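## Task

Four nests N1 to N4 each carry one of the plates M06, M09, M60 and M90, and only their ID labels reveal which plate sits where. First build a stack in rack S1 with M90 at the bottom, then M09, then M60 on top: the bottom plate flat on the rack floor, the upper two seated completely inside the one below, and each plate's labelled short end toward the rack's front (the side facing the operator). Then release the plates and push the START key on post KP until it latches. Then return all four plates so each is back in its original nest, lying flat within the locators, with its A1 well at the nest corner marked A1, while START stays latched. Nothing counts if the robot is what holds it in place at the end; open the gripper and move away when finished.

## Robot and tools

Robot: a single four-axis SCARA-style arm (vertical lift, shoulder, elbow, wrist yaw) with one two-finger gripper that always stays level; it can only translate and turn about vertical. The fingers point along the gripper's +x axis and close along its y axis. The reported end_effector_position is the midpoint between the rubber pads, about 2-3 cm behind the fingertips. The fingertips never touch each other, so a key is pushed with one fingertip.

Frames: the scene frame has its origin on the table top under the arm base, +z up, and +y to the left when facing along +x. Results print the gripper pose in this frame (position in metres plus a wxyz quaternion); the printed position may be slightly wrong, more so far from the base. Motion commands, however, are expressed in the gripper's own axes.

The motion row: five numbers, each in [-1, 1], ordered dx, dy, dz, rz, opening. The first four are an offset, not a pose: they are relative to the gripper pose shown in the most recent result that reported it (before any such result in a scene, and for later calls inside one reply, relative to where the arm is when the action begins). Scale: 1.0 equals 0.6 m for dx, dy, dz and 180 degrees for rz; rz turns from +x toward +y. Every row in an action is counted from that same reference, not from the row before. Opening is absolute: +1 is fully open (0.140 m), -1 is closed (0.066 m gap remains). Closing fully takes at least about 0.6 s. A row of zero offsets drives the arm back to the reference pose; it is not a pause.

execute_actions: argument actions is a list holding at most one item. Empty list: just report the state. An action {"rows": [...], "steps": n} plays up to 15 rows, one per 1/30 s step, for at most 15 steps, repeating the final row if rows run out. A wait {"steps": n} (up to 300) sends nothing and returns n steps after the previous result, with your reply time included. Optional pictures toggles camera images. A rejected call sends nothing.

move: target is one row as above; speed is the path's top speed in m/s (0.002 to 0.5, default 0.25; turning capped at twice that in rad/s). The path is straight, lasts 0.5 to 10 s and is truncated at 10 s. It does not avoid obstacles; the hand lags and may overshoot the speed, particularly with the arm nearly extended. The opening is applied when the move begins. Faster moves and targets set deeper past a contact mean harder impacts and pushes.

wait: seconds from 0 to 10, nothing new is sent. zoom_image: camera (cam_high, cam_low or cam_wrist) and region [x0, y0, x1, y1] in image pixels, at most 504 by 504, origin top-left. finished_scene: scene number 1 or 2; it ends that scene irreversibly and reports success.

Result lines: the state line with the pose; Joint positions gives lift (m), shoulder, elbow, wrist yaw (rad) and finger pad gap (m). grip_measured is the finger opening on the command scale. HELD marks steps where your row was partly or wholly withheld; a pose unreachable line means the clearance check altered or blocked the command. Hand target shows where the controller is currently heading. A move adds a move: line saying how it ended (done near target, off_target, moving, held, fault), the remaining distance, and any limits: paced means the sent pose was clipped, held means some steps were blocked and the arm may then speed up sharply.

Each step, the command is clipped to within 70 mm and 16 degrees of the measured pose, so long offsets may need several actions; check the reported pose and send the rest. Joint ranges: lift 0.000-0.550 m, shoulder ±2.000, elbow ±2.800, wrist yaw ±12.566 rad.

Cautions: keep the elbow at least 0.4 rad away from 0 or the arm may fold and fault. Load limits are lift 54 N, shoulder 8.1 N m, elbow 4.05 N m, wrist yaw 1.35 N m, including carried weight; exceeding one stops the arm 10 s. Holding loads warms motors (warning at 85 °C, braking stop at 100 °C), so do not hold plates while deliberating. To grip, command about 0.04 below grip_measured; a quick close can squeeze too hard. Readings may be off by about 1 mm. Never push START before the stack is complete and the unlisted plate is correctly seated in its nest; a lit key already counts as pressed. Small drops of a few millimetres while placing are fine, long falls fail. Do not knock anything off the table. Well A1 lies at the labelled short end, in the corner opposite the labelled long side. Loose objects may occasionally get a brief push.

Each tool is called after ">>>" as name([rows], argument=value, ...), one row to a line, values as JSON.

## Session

>>> execute_actions(actions=[])

Scene clock: 0.00 s of 15600.00 s.
end_effector_position=(+0.5231, -0.3681, +0.2645) grip_measured=+0.99 end_effector_quat_wxyz=(+0.987, +0.000, +0.000, +0.158)
Joint positions: [ 0.259 -0.661  2.208 -1.228  0.14 ]
Hand target: +0.523, -0.368, +0.264; +0.987, +0.000, +0.000, +0.158
camera_calibration (this result's frames):
cam_wrist: T_world_to_cam=[[0.311728, -0.950149, 0.00651372, -0.50643], [-0.571251, -0.192887, -0.797789, 0.426164], [0.759275, 0.244972, -0.602902, -0.0524341], [0, 0, 0, 1]] pos_world=[0.441126, -0.386137, 0.311675]

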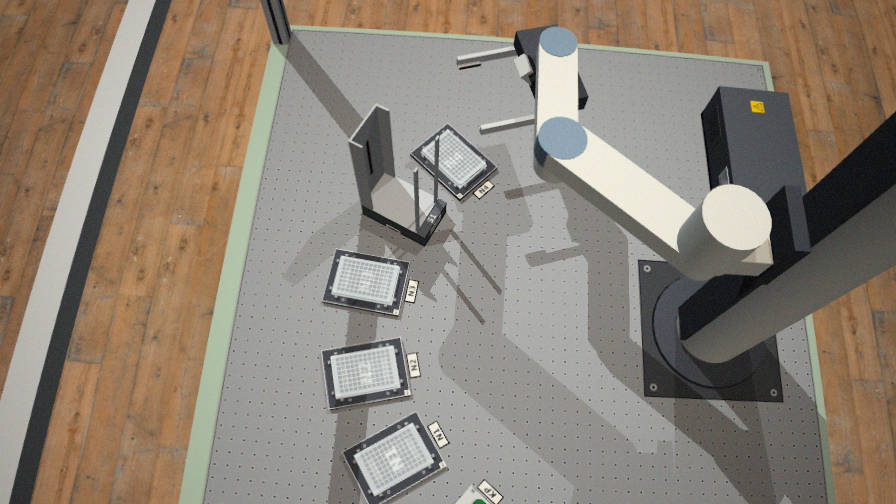

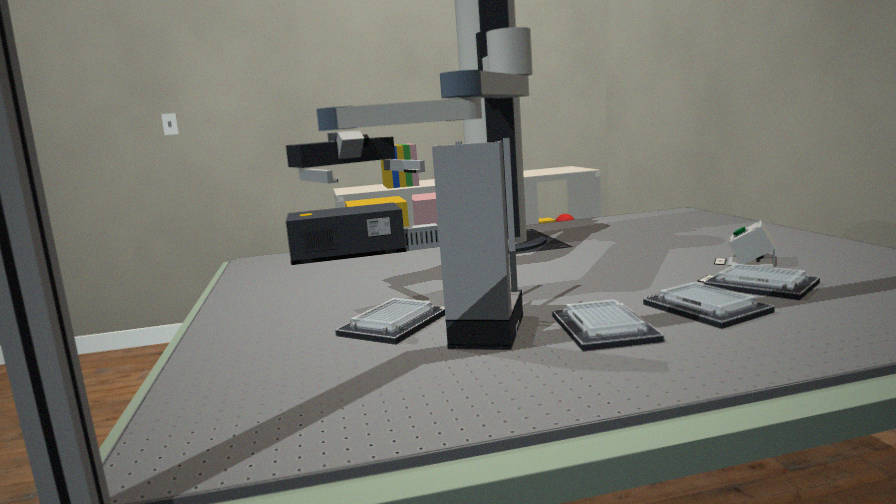

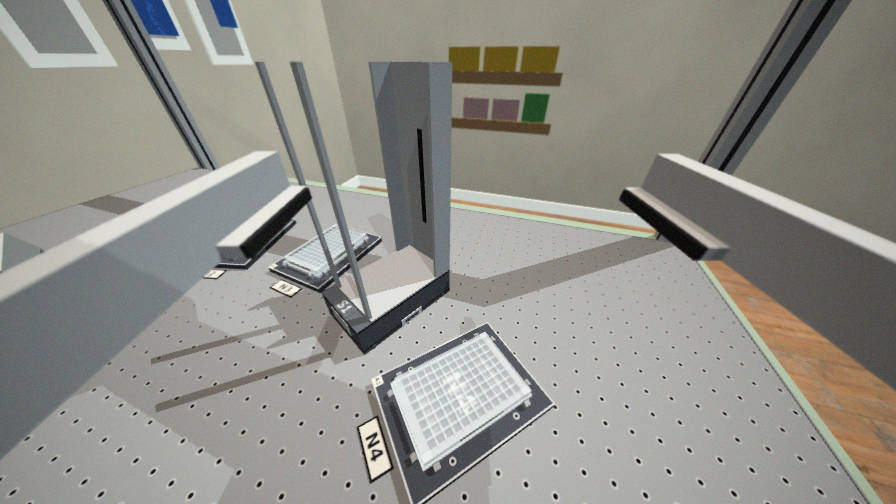

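>>> move(target=[0.17,0.642,-0.33,-0.101,0.2], speed=0.3)

>>> zoom_image(camera="cam_wrist", region=[200,60,704,260])

>>> zoom_image(camera="cam_low", region=[330,250,834,360])

Scene clock: 6.77 s of 15600.00 s.
end_effector_position=(+0.4995, +0.0298, +0.0664) grip_measured=+0.20 end_effector_quat_wxyz=(+1.000, +0.000, +0.000, +0.001)
Joint positions: [ 0.061  1.169  0.719 -1.887  0.11 ]
Hand target: +0.499, +0.030, +0.066; +1.000, +0.000, +0.000, +0.000
Off the commanded pose: 0.000 m, 0 deg.
After step 90, 1.70 s passed at rest.
move: done
camera_calibration (this result's frames):
cam_wrist: T_world_to_cam=[[0.000200404, -0.999979, 0.00651372, 0.0373897], [-0.602914, -0.00531751, -0.797789, 0.341605], [0.797806, -0.00376733, -0.602902, -0.263152], [0, 0, 0, 1]] pos_world=[0.415895, 0.0382141, 0.11363]

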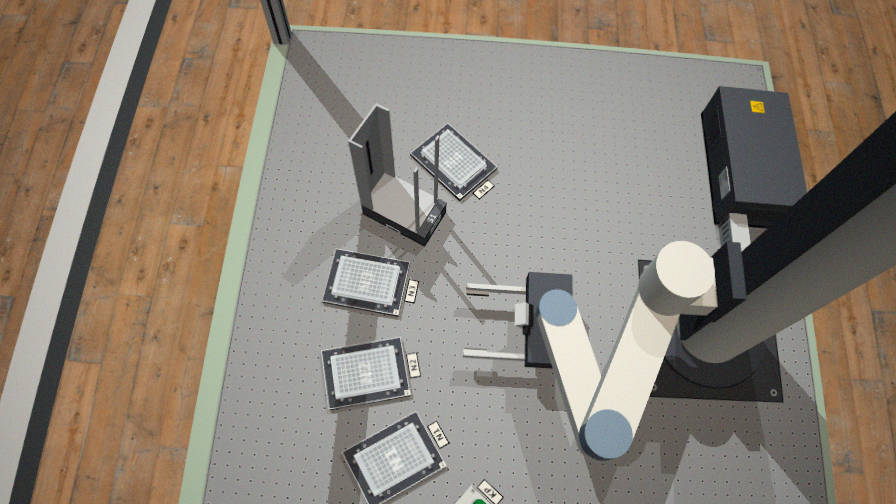

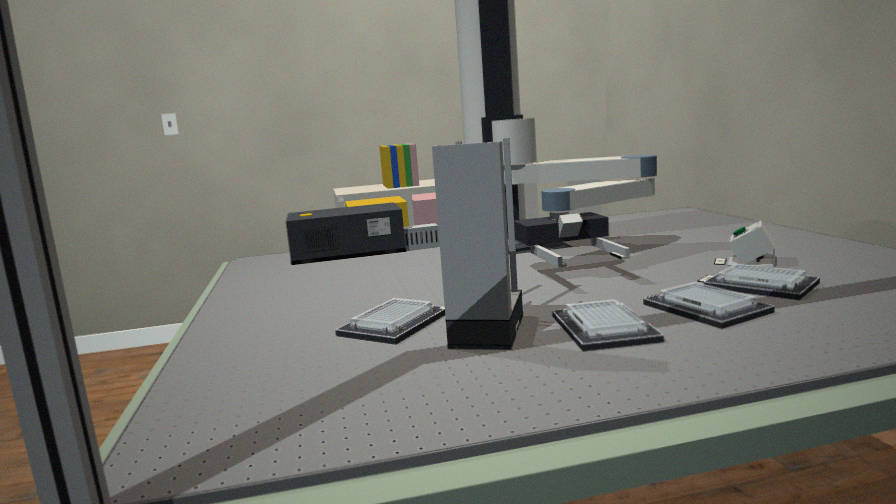

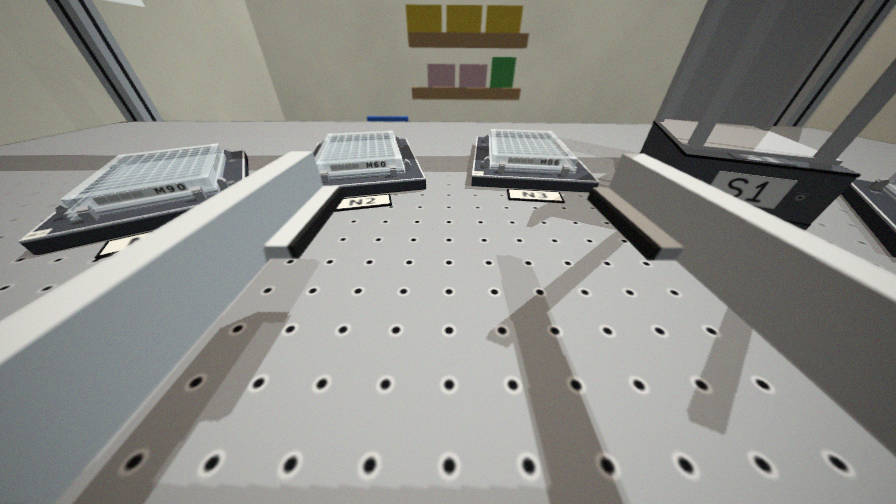

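Region (200, 60, 704, 260) of cam_wrist's 896x504 image, scaled by 1.000; it fills the top 200 rows of this view, and the rest is white.

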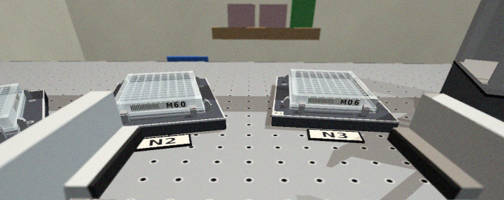

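Region (330, 250, 834, 360) of cam_low's 896x504 image, scaled by 1.000; it fills the top 110 rows of this view, and the rest is white.

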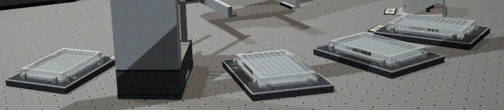

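>>> move(target=[0.221,0.437,0.003,0.178,-0.2], speed=0.3)

Scene clock: 10.83 s of 15600.00 s.
end_effector_position=(+0.6316, +0.2923, +0.0682) grip_measured=-0.20 end_effector_quat_wxyz=(+0.961, +0.000, +0.000, +0.277)
Joint positions: [ 0.063  1.198  1.764 -2.401  0.096]
Hand target: +0.632, +0.292, +0.068; +0.961, +0.000, +0.000, +0.277
Off the commanded pose: 0.000 m, 0 deg.
move: done
camera_calibration (this result's frames):
cam_wrist: T_world_to_cam=[[0.530899, -0.84741, 0.00651372, -0.0799872], [-0.508168, -0.324497, -0.797789, 0.45754], [0.678168, 0.420235, -0.602902, -0.414942], [0, 0, 0, 1]] pos_world=[0.556373, 0.255062, 0.115372]

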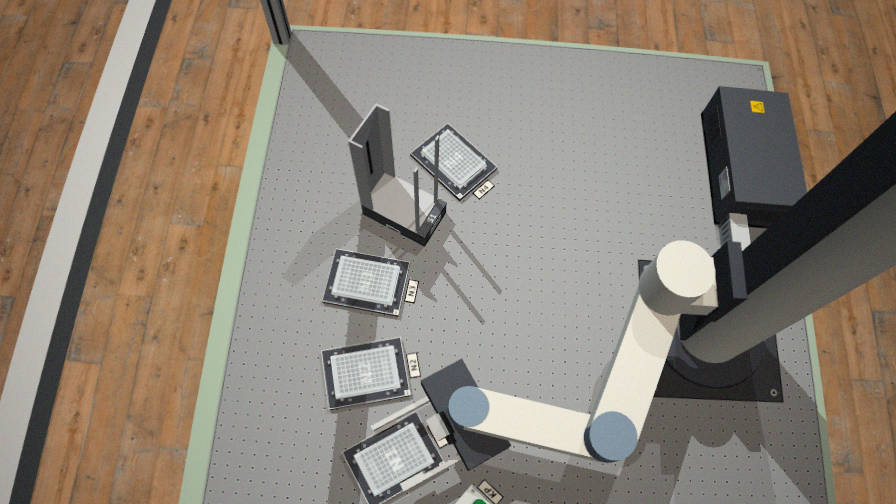

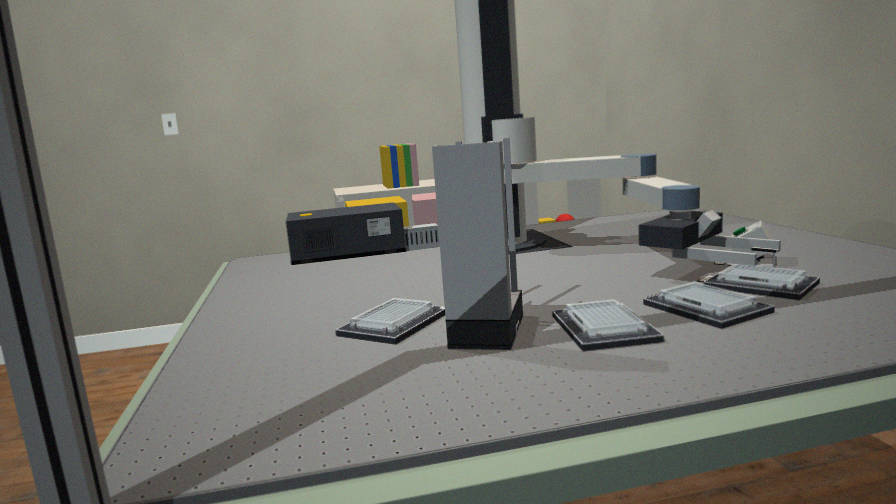

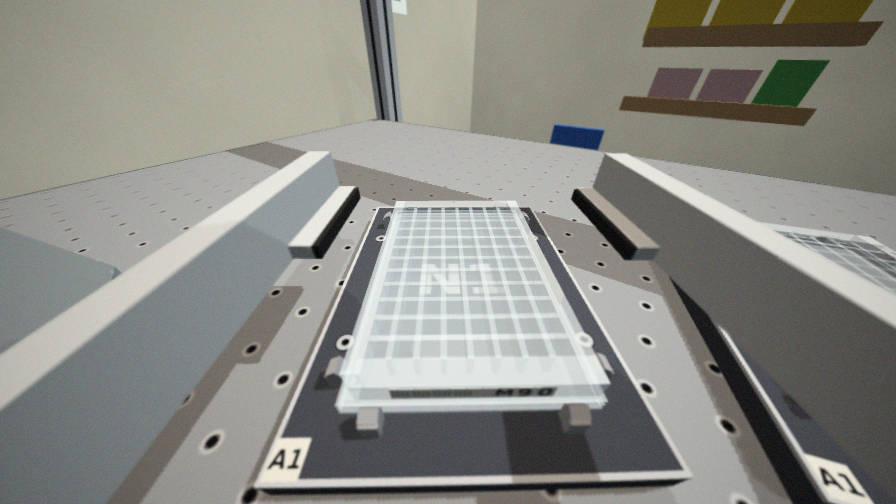

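>>> move(target=[0.0025,0.0017,-0.045,0.0067,-0.2], speed=0.06)

>>> move(target=[0,0,-0.0195,0,-0.2], speed=0.015)

Scene clock: 15.77 s of 15600.00 s.
end_effector_position=(+0.6323, +0.2940, +0.0411) grip_measured=-0.20 end_effector_quat_wxyz=(+0.958, +0.000, +0.000, +0.287)
Joint positions: [ 0.036  1.189  1.773 -2.381  0.096]
Hand target: +0.632, +0.294, +0.041; +0.958, +0.000, +0.000, +0.287
Off the commanded pose: 0.000 m, 0 deg.
After step 90, 1.20 s passed at rest.
move: done
camera_calibration (this result's frames):
cam_wrist: T_world_to_cam=[[0.548468, -0.836146, 0.00651372, -0.0932019], [-0.501285, -0.335032, -0.797789, 0.435593], [0.66925, 0.434297, -0.602902, -0.430929], [0, 0, 0, 1]] pos_world=[0.557874, 0.255159, 0.0883103]

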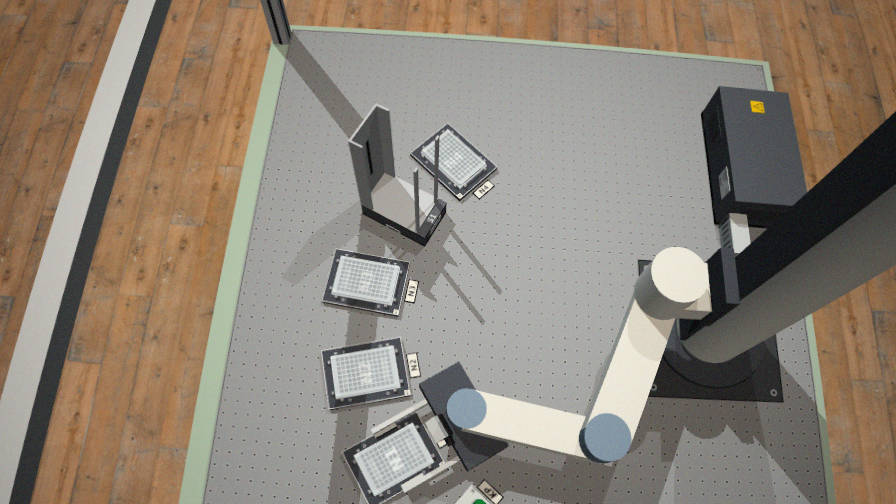

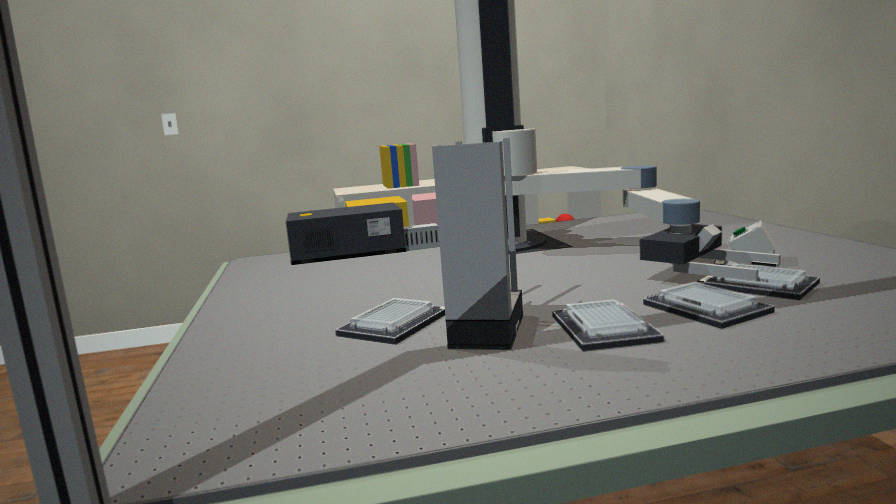

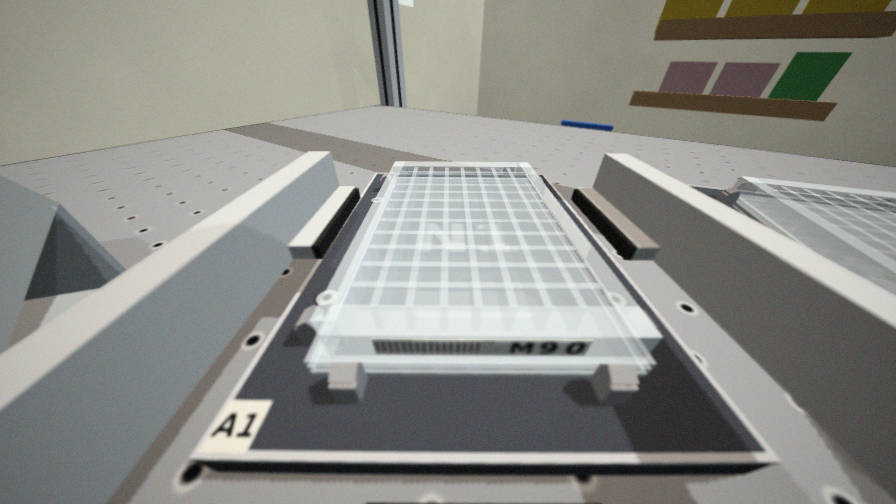

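Scene clock: 16.77 s of 15600.00 s.
end_effector_position=(+0.6323, +0.2940, +0.0294) grip_measured=-0.20 end_effector_quat_wxyz=(+0.958, +0.000, +0.000, +0.287)
Joint positions: [ 0.024  1.189  1.773 -2.381  0.096]
Hand target: +0.632, +0.294, +0.029; +0.958, +0.000, +0.000, +0.287
Off the commanded pose: 0.000 m, 0 deg.
move: done
camera_calibration (this result's frames):
cam_wrist: T_world_to_cam=[[0.548475, -0.836141, 0.00651372, -0.0931285], [-0.501282, -0.335036, -0.797789, 0.426245], [0.669246, 0.434302, -0.602902, -0.437994], [0, 0, 0, 1]] pos_world=[0.557874, 0.255161, 0.0765929]

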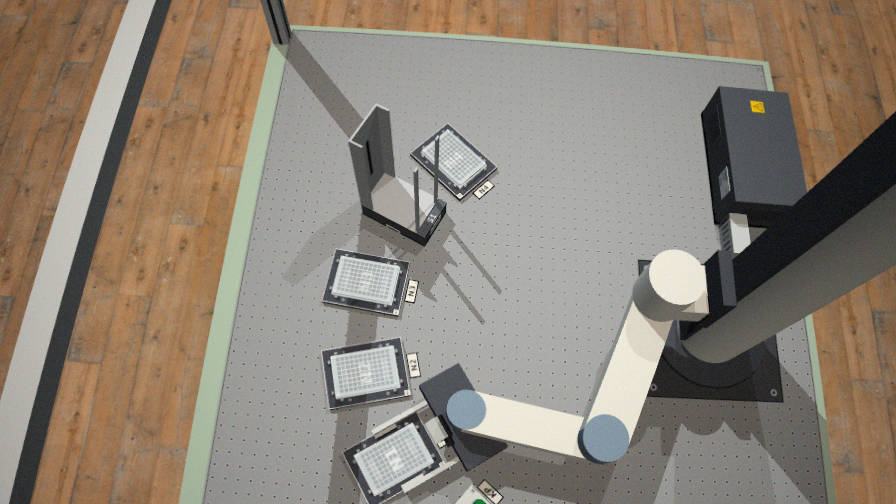

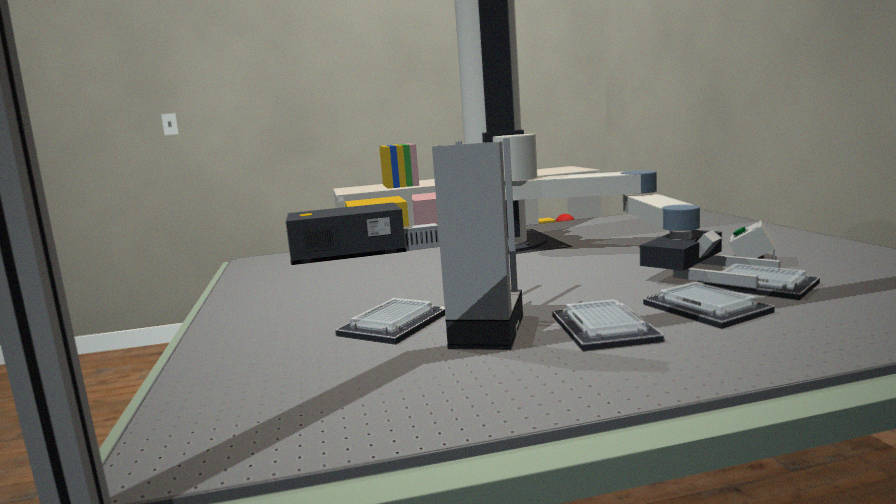

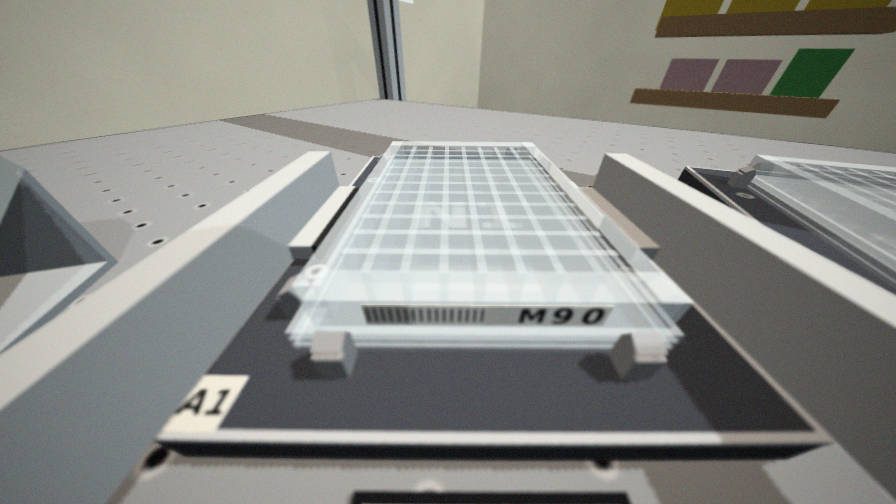

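>>> move(target=[0,0,0,0,-0.4])

>>> move(target=[0,0,0,0,-0.6])

>>> move(target=[0,0,0.51,0,-0.6], speed=0.2)

>>> move(target=[-0.4293,-0.7568,0,-0.3237,-0.6])

Scene clock: 22.37 s of 15600.00 s.
end_effector_position=(+0.6323, +0.2940, +0.0294) grip_measured=-0.40 end_effector_quat_wxyz=(+0.958, +0.000, +0.000, +0.287)
Joint positions: [ 0.024  1.189  1.773 -2.381  0.088]
Hand target: +0.632, +0.294, +0.029; +0.958, +0.000, +0.000, +0.287
Off the commanded pose: 0.000 m, 0 deg.
After step 90, 2.10 s passed at rest.
move: done
camera_calibration (this result's frames):
cam_wrist: T_world_to_cam=[[0.548475, -0.836141, 0.00651372, -0.0931285], [-0.501282, -0.335036, -0.797789, 0.426245], [0.669246, 0.434302, -0.602902, -0.437994], [0, 0, 0, 1]] pos_world=[0.557874, 0.255161, 0.0765929]

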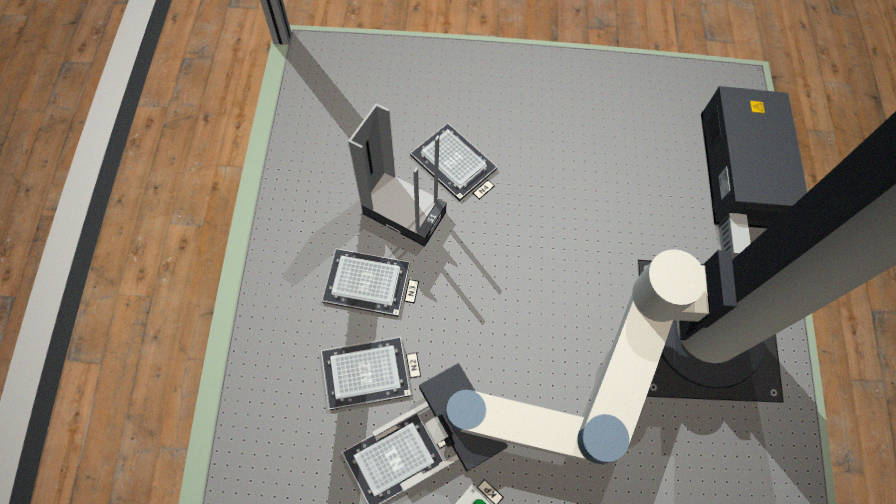

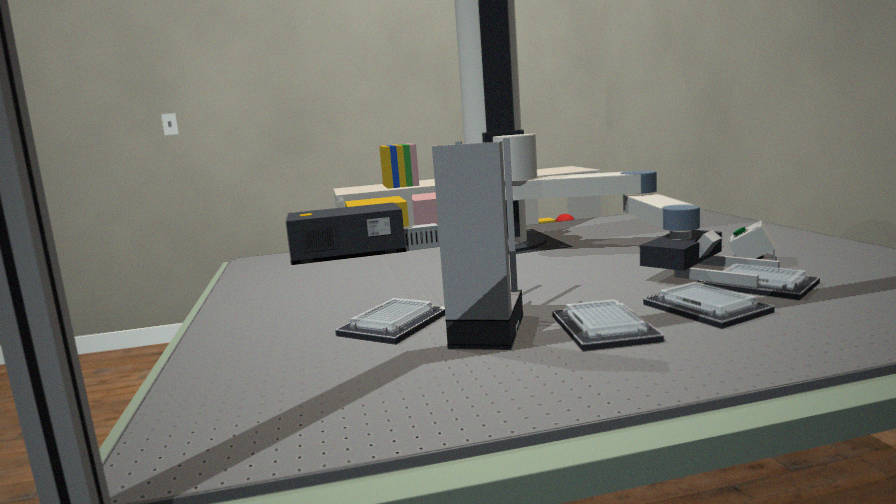

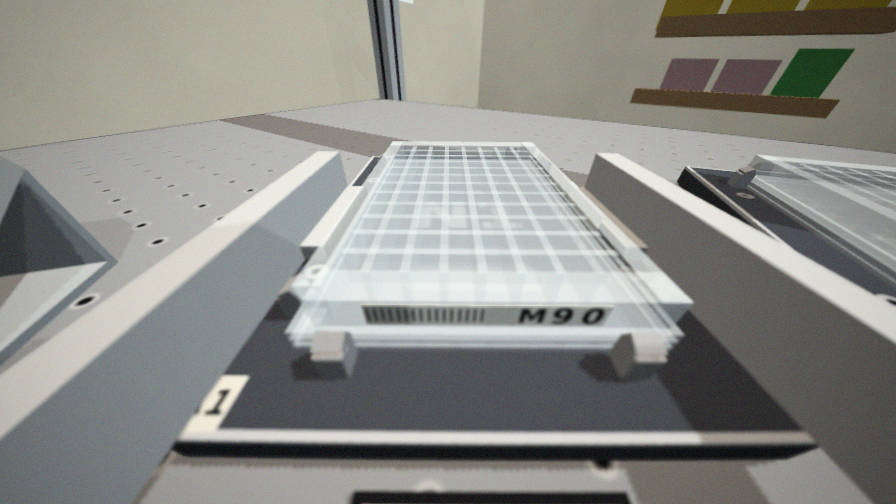

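Scene clock: 22.87 s of 15600.00 s.
end_effector_position=(+0.6323, +0.2940, +0.0294) grip_measured=-0.49 end_effector_quat_wxyz=(+0.958, +0.000, +0.000, +0.287)
Joint positions: [ 0.024  1.189  1.773 -2.381  0.085]
Hand target: +0.632, +0.294, +0.029; +0.958, +0.000, +0.000, +0.287
Off the commanded pose: 0.000 m, 0 deg.
move: done
camera_calibration (this result's frames):
cam_wrist: T_world_to_cam=[[0.548474, -0.836142, 0.00651372, -0.0931262], [-0.501283, -0.335035, -0.797789, 0.426246], [0.669247, 0.434301, -0.602902, -0.437995], [0, 0, 0, 1]] pos_world=[0.557874, 0.255162, 0.0765929]

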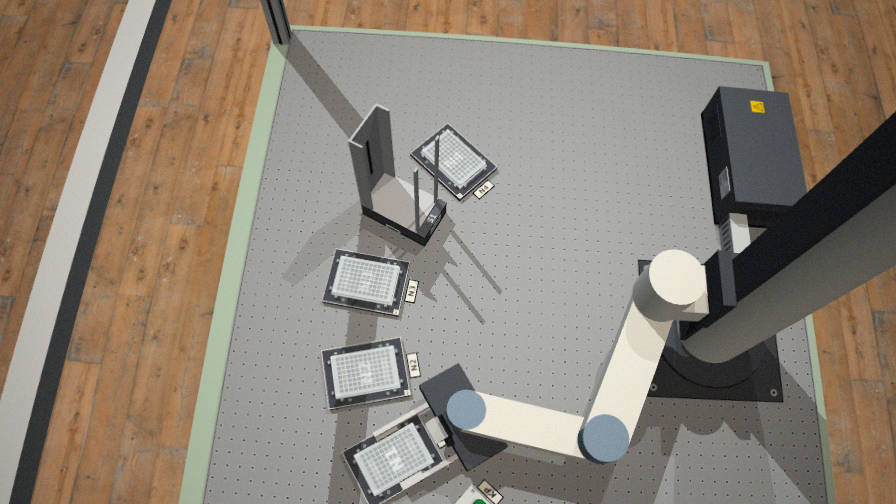

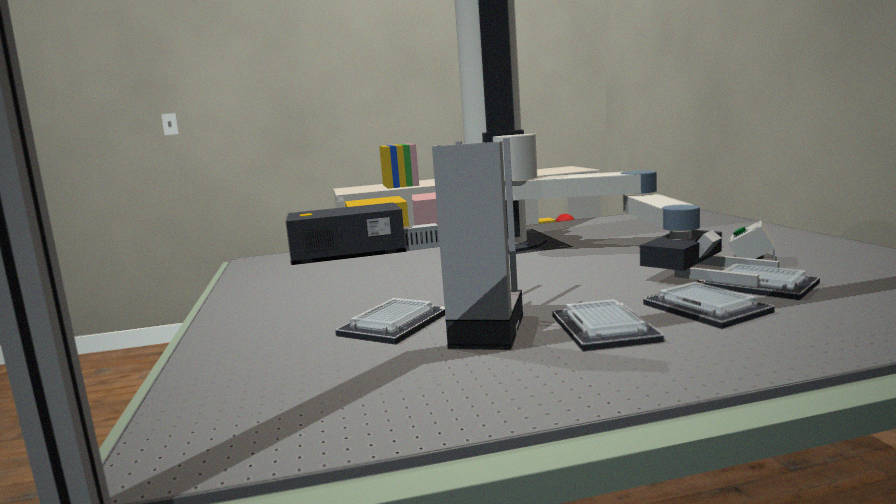

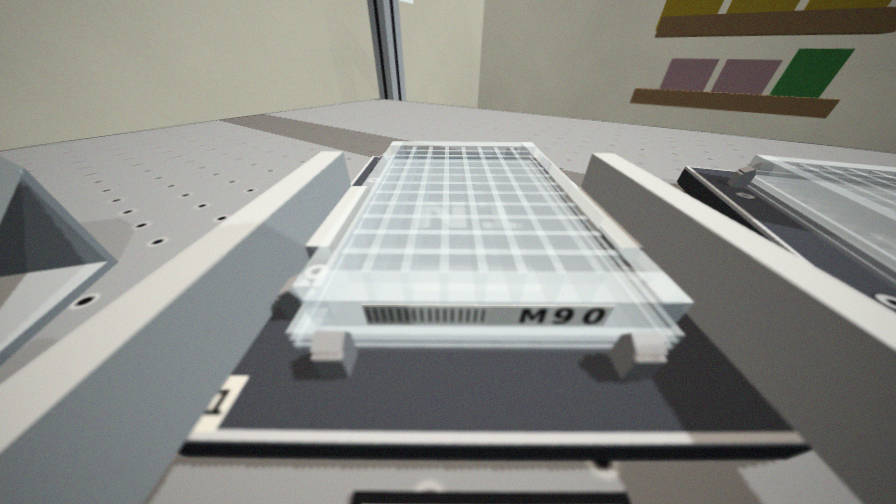

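Scene clock: 24.80 s of 15600.00 s.
end_effector_position=(+0.6323, +0.2940, +0.3354) grip_measured=-0.49 end_effector_quat_wxyz=(+0.958, +0.000, +0.000, +0.287)
Joint positions: [ 0.33   1.189  1.773 -2.381  0.085]
Hand target: +0.632, +0.294, +0.335; +0.958, +0.000, +0.000, +0.287
Off the commanded pose: 0.000 m, 0 deg.
move: done
camera_calibration (this result's frames):
cam_wrist: T_world_to_cam=[[0.548499, -0.836126, 0.00651372, -0.0951292], [-0.501273, -0.335051, -0.797789, 0.670409], [0.669234, 0.434321, -0.602902, -0.253477], [0, 0, 0, 1]] pos_world=[0.557872, 0.255172, 0.382642]

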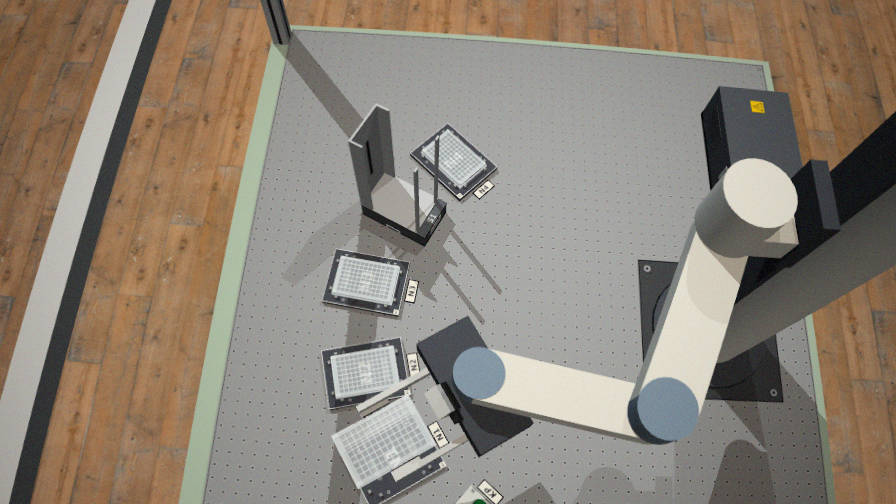

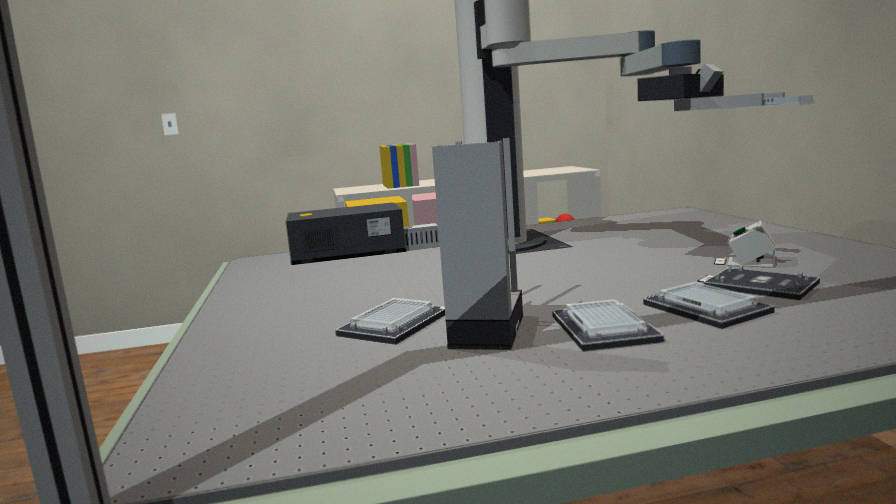

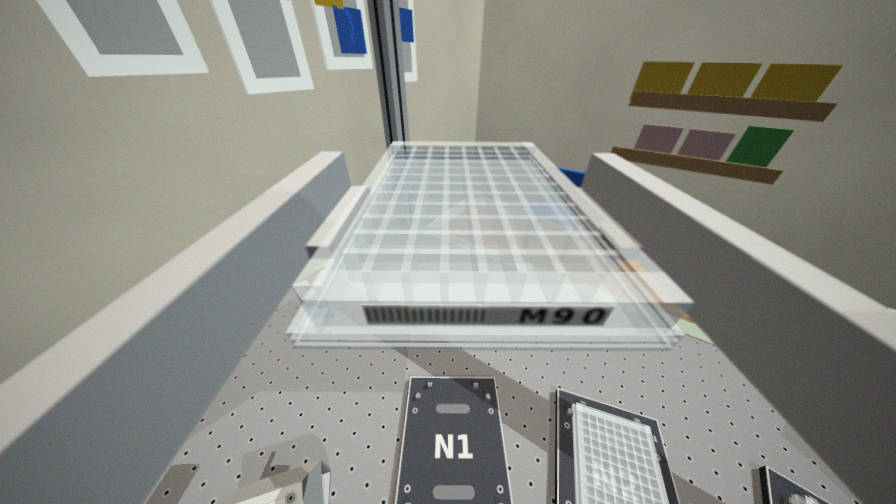

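Scene clock: 27.30 s of 15600.00 s.
end_effector_position=(+0.6667, -0.2271, +0.3354) grip_measured=-0.49 end_effector_quat_wxyz=(+0.976, +0.000, +0.000, -0.216)
Joint positions: [ 0.33   0.196  1.76  -2.391  0.085]
Hand target: +0.667, -0.227, +0.335; +0.976, +0.000, +0.000, -0.216
Off the commanded pose: 0.000 m, 0 deg.
move: done
camera_calibration (this result's frames):
cam_wrist: T_world_to_cam=[[-0.42269, -0.906251, 0.00651372, 0.0819136], [-0.5486, 0.250142, -0.797789, 0.677454], [0.721368, -0.34079, -0.602902, -0.260892], [0, 0, 0, 1]] pos_world=[0.594475, -0.184135, 0.382639]

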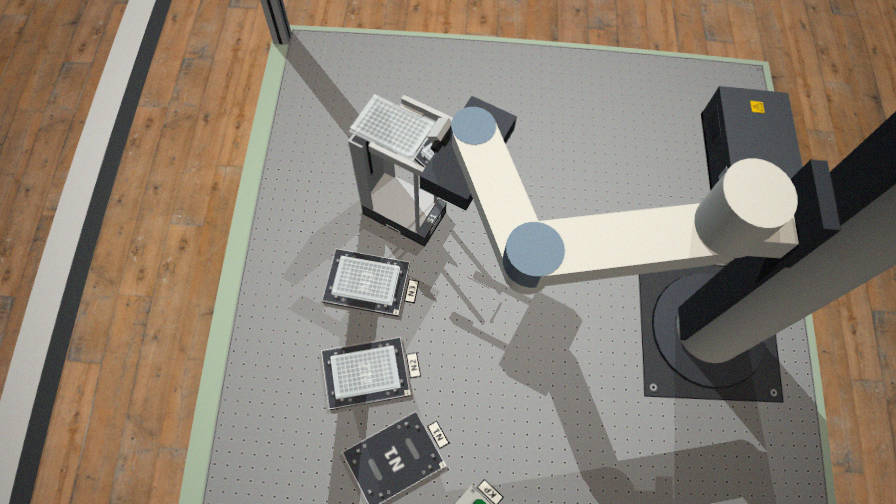

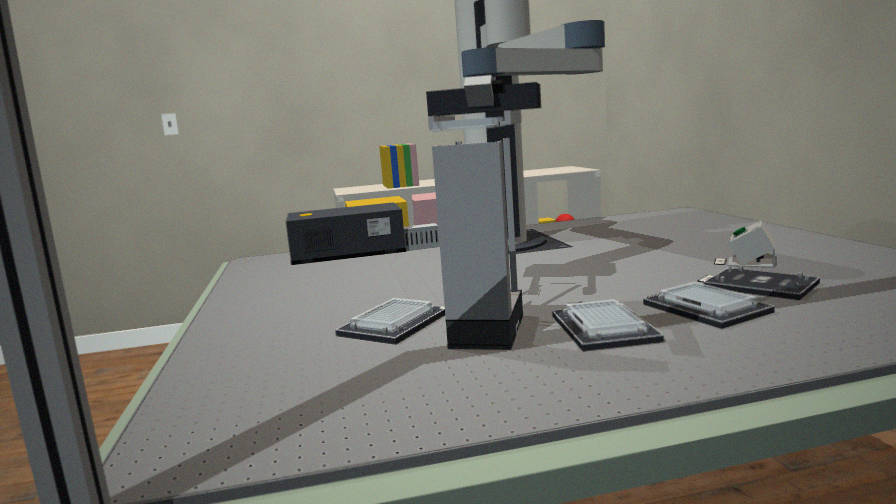

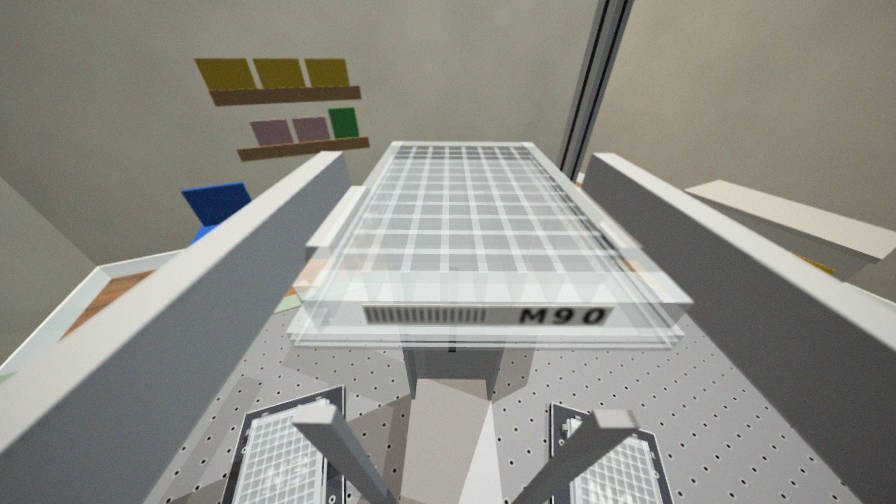

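>>> move(target=[-0.0103,0.0057,0,-0.002,-0.6], speed=0.05)

>>> zoom_image(camera="cam_wrist", region=[260,120,700,504])

Scene clock: 33.47 s of 15600.00 s.
end_effector_position=(+0.6625, -0.2214, +0.3354) grip_measured=-0.49 end_effector_quat_wxyz=(+0.976, +0.000, +0.000, -0.219)
Joint positions: [ 0.33   0.223  1.723 -2.387  0.085]
Hand target: +0.662, -0.221, +0.335; +0.976, +0.000, +0.000, -0.219
Off the commanded pose: 0.000 m, 0 deg.
After step 90, 2.47 s passed at rest.
move: done
camera_calibration (this result's frames):
cam_wrist: T_world_to_cam=[[-0.428476, -0.903529, 0.00651372, 0.0897546], [-0.54699, 0.253645, -0.797789, 0.673461], [0.719173, -0.345397, -0.602902, -0.255525], [0, 0, 0, 1]] pos_world=[0.590601, -0.177981, 0.382639]

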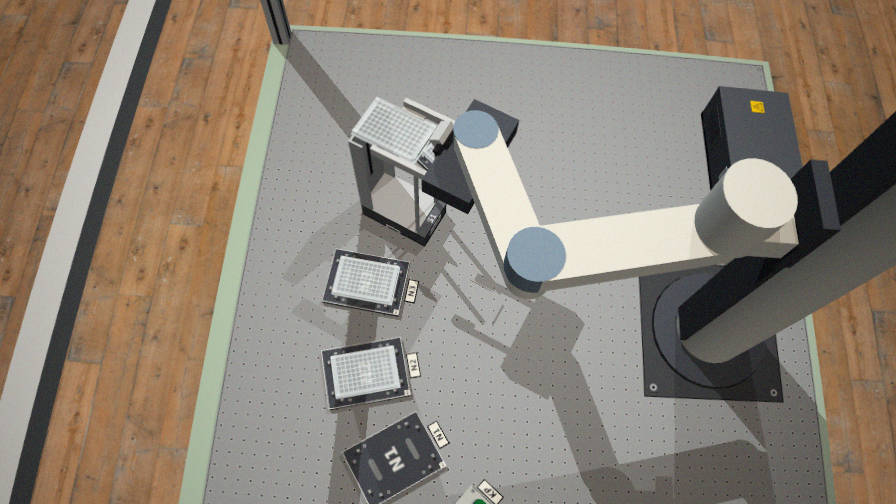

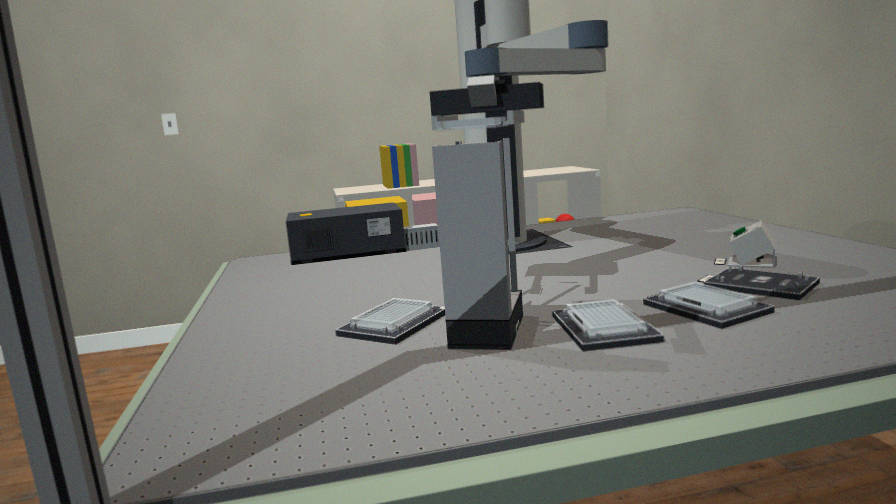

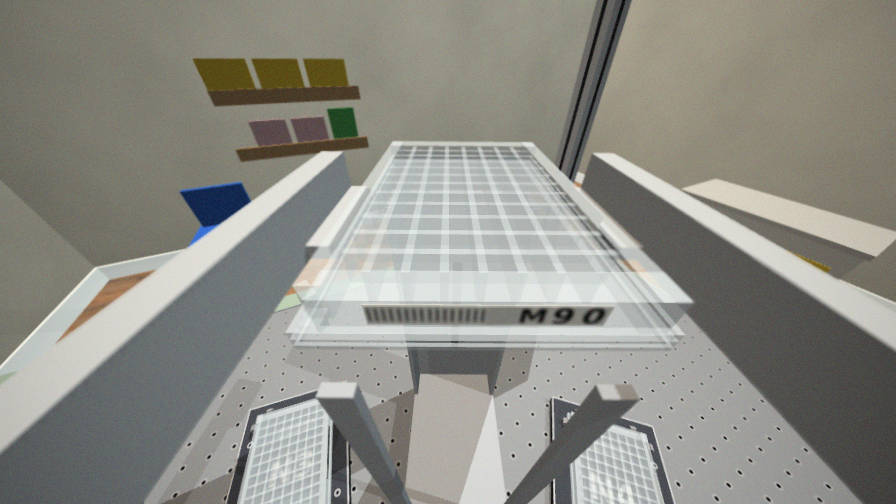

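Region (260, 120, 700, 504) of cam_wrist's 896x504 image, scaled by 1.145, with more detail than that image has; it fills the top 440 rows of this view, and the rest is white.

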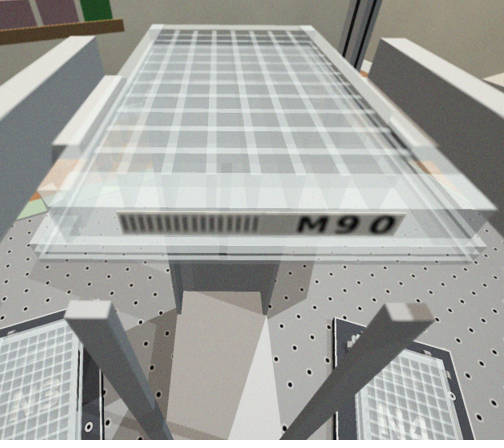

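>>> move(target=[0.0005,0,-0.038,-0.002,-0.6], speed=0.012)

Scene clock: 40.10 s of 15600.00 s.
end_effector_position=(+0.6628, -0.2216, +0.3128) grip_measured=-0.49 end_effector_quat_wxyz=(+0.975, +0.000, +0.000, -0.222)
Joint positions: [ 0.308  0.224  1.725 -2.397  0.085]
Hand target: +0.663, -0.221, +0.313; +0.975, +0.000, +0.000, -0.222
Off the commanded pose: 0.000 m, 0 deg.
After step 90, 1.50 s passed at rest.
move: done
camera_calibration (this result's frames):
cam_wrist: T_world_to_cam=[[-0.434185, -0.9008, 0.00651372, 0.0942106], [-0.545374, 0.257101, -0.797789, 0.655296], [0.716974, -0.34994, -0.602902, -0.268968], [0, 0, 0, 1]] pos_world=[0.591129, -0.177735, 0.360012]

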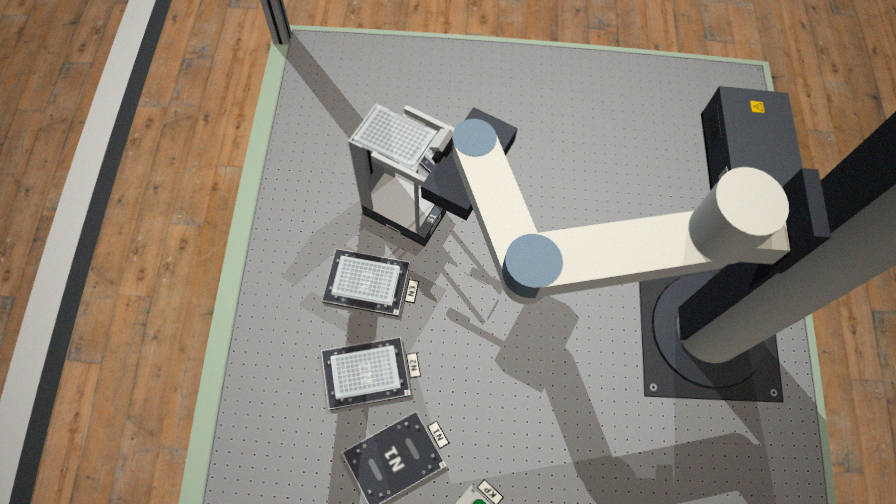

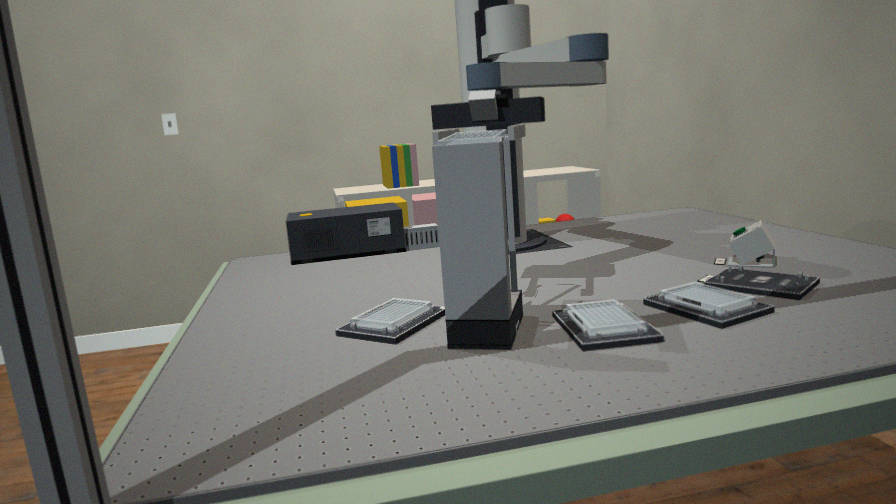

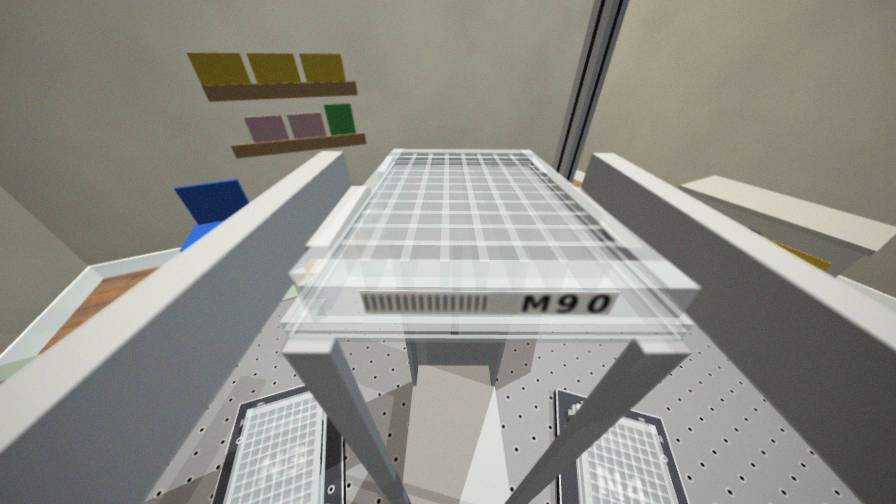

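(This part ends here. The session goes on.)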